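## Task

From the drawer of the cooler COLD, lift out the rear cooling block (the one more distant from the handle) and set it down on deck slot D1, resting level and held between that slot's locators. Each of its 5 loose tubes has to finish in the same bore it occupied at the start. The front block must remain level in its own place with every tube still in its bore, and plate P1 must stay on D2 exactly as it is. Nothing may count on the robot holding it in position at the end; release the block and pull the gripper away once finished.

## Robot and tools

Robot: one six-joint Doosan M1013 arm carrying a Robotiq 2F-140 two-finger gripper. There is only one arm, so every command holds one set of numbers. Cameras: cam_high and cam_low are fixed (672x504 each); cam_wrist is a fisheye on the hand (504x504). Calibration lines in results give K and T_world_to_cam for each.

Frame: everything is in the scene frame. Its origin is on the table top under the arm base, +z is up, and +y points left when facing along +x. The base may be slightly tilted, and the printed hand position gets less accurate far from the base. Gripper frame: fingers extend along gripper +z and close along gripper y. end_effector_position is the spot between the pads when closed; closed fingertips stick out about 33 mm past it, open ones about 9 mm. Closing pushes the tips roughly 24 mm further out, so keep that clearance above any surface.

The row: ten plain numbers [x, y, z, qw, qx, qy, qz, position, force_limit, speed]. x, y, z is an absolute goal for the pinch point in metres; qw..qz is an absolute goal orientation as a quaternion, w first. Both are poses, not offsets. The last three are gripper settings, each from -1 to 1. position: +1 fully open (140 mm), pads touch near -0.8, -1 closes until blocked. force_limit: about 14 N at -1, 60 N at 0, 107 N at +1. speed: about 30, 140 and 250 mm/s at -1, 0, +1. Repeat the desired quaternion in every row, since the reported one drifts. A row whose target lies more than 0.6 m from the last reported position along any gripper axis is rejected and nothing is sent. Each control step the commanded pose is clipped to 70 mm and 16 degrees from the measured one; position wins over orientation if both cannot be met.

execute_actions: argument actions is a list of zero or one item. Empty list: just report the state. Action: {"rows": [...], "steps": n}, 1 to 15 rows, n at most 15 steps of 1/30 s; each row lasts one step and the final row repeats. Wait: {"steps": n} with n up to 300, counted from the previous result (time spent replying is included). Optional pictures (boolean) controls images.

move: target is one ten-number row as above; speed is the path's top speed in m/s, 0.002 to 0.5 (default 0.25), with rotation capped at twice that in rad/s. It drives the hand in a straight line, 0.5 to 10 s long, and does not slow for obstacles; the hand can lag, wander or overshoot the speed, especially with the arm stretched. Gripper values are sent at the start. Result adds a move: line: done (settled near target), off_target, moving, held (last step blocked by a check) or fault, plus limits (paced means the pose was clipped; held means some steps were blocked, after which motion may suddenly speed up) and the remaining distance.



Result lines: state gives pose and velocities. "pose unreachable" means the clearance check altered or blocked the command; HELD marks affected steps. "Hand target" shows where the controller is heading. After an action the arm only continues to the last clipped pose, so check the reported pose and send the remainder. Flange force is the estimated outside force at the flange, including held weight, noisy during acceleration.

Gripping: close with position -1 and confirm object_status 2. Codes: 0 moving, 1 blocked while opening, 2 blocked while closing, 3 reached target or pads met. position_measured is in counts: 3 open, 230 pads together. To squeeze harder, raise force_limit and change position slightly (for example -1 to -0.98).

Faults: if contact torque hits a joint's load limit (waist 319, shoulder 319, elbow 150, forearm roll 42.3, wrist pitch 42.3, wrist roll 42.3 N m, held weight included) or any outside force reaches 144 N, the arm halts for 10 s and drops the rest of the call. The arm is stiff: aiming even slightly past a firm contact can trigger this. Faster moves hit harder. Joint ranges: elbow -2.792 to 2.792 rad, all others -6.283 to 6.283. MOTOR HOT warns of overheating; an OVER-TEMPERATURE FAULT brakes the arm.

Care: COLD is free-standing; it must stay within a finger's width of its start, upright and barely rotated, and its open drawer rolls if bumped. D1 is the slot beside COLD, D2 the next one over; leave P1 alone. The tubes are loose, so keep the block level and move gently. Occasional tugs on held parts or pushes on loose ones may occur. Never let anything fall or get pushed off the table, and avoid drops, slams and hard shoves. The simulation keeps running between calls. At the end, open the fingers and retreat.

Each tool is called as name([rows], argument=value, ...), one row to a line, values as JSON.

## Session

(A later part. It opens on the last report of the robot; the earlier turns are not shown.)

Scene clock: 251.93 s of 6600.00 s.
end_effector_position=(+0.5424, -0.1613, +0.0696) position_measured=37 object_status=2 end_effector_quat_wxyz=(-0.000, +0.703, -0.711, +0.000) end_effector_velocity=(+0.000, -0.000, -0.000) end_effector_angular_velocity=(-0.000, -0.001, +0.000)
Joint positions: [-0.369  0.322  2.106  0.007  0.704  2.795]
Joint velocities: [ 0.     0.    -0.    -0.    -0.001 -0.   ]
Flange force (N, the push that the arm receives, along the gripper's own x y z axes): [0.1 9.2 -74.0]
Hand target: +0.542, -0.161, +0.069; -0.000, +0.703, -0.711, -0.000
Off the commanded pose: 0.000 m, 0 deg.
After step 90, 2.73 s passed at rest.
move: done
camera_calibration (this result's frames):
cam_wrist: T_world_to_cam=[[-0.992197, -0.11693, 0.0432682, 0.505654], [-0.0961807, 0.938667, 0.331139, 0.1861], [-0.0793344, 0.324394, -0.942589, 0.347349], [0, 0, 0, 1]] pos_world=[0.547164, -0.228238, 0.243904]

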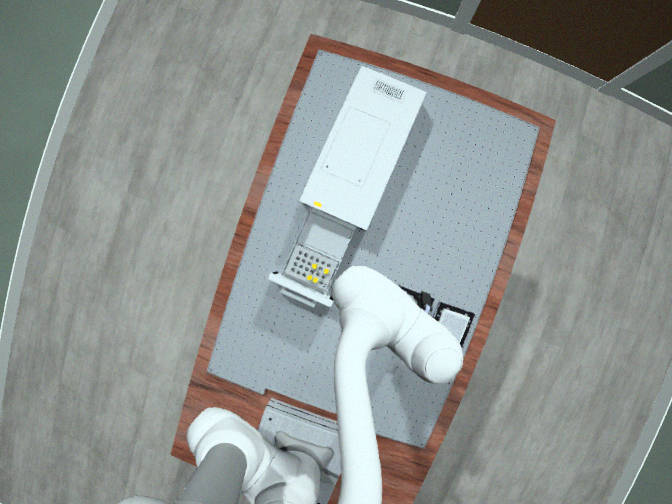

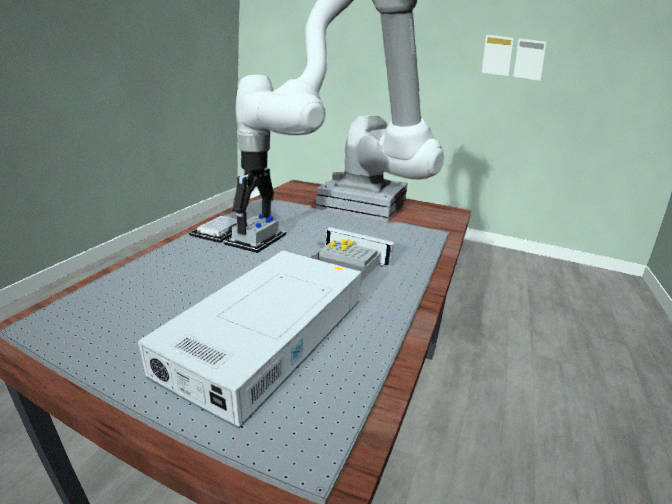

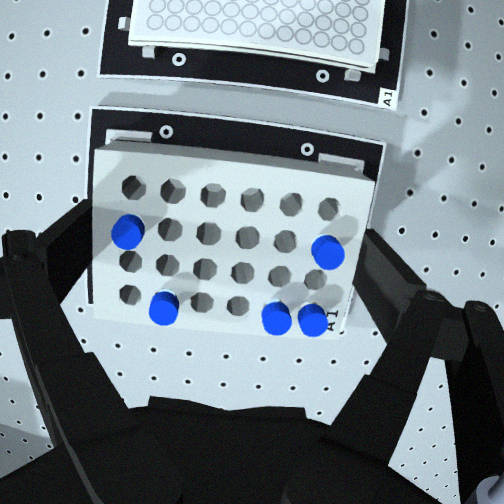

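move(target=[0.5424,-0.1613,0.0705,0,0.7028,-0.7114,0,1,0,-1], speed=0.002)

move(target=[0.5424,-0.1613,0.25,0,0.7028,-0.7114,0,1,0,-1], speed=0.15)

zoom_image(camera="cam_low", region=[210, 200, 300, 260])

zoom_image(camera="cam_wrist", region=[100, 60, 380, 300])

Scene clock: 264.97 s of 6600.00 s.
end_effector_position=(+0.5424, -0.1613, +0.0705) position_measured=3 object_status=3 end_effector_quat_wxyz=(-0.000, +0.703, -0.711, -0.000) end_effector_velocity=(-0.000, +0.000, -0.000) end_effector_angular_velocity=(+0.000, +0.001, +0.000)
Joint positions: [-0.369  0.321  2.106  0.007  0.706  2.795]
Joint velocities: [ 0.  0. -0. -0.  0.  0.]
Flange force (N, the push that the arm receives, along the gripper's own x y z axes): [1.7 -1.0 0.4]
Hand target: +0.542, -0.161, +0.071; +0.000, +0.703, -0.711, +0.000
Off the commanded pose: 0.000 m, 0 deg.
After step 90, 9.10 s passed at rest.
move: done
camera_calibration (this result's frames):
cam_wrist: T_world_to_cam=[[-0.992202, -0.116857, 0.0433577, 0.50561], [-0.0960719, 0.938632, 0.33127, 0.185703], [-0.0794081, 0.324521, -0.942539, 0.348195], [0, 0, 0, 1]] pos_world=[0.547158, -0.228219, 0.244747]

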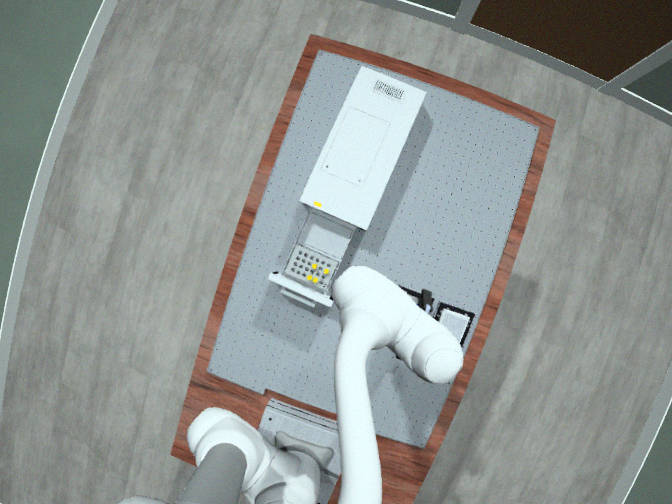

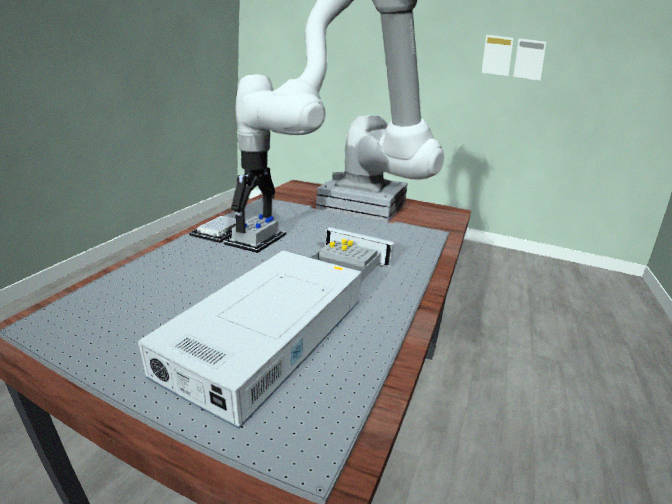

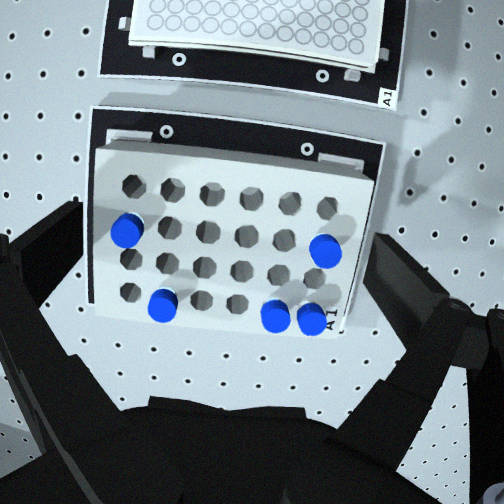

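Scene clock: 266.60 s of 6600.00 s.
end_effector_position=(+0.5424, -0.1614, +0.2500) position_measured=3 object_status=3 end_effector_quat_wxyz=(+0.000, +0.703, -0.711, +0.000) end_effector_velocity=(-0.000, +0.000, +0.002) end_effector_angular_velocity=(-0.000, -0.000, +0.000)
Joint positions: [-0.371  0.115  1.961  0.005  1.057  2.797]
Joint velocities: [ 0.    -0.002 -0.001 -0.     0.003 -0.   ]
Flange force (N, the push that the arm receives, along the gripper's own x y z axes): [2.6 -0.2 -1.6]
Hand target: +0.542, -0.161, +0.250; +0.000, +0.703, -0.711, +0.000
Off the commanded pose: 0.000 m, 0 deg.
move: done
camera_calibration (this result's frames):
cam_wrist: T_world_to_cam=[[-0.992216, -0.116689, 0.0434829, 0.497799], [-0.0958914, 0.93873, 0.331045, 0.126289], [-0.079448, 0.324298, -0.942613, 0.517456], [0, 0, 0, 1]] pos_world=[0.547145, -0.228274, 0.424307]

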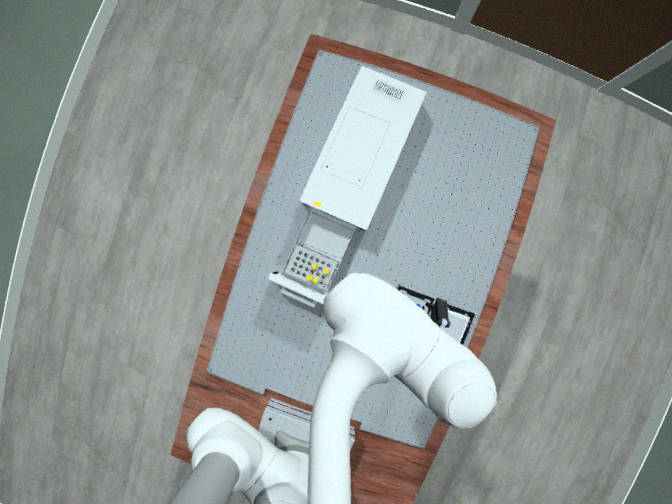

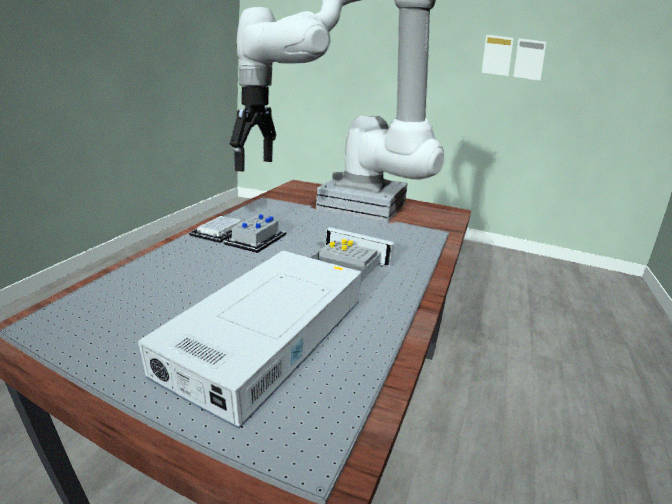

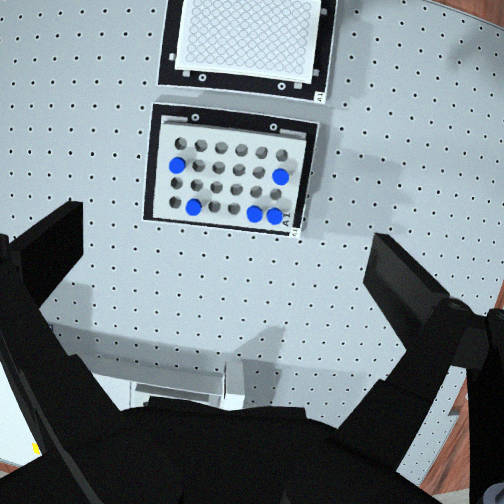

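Region (210, 200, 300, 260) of cam_low's 672x504 image, scaled by 5.600, with more detail than that image has.

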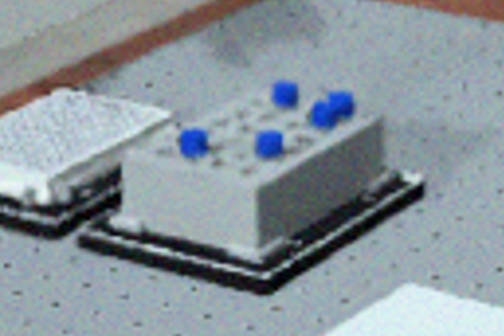

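Region (100, 60, 380, 300) of cam_wrist's 504x504 image, scaled by 1.800, with more detail than that image has; it fills the top 432 rows of this view, and the rest is white.

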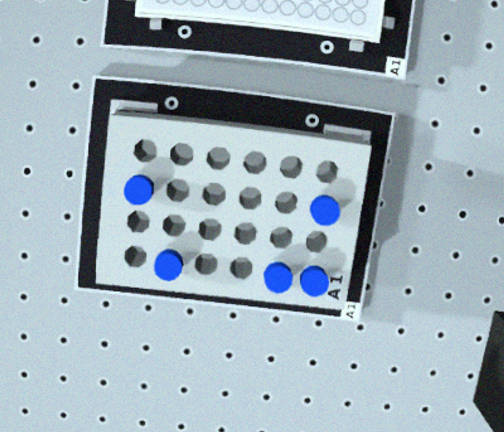

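finished_scene(scene=1)

The scene is finished: the task was done.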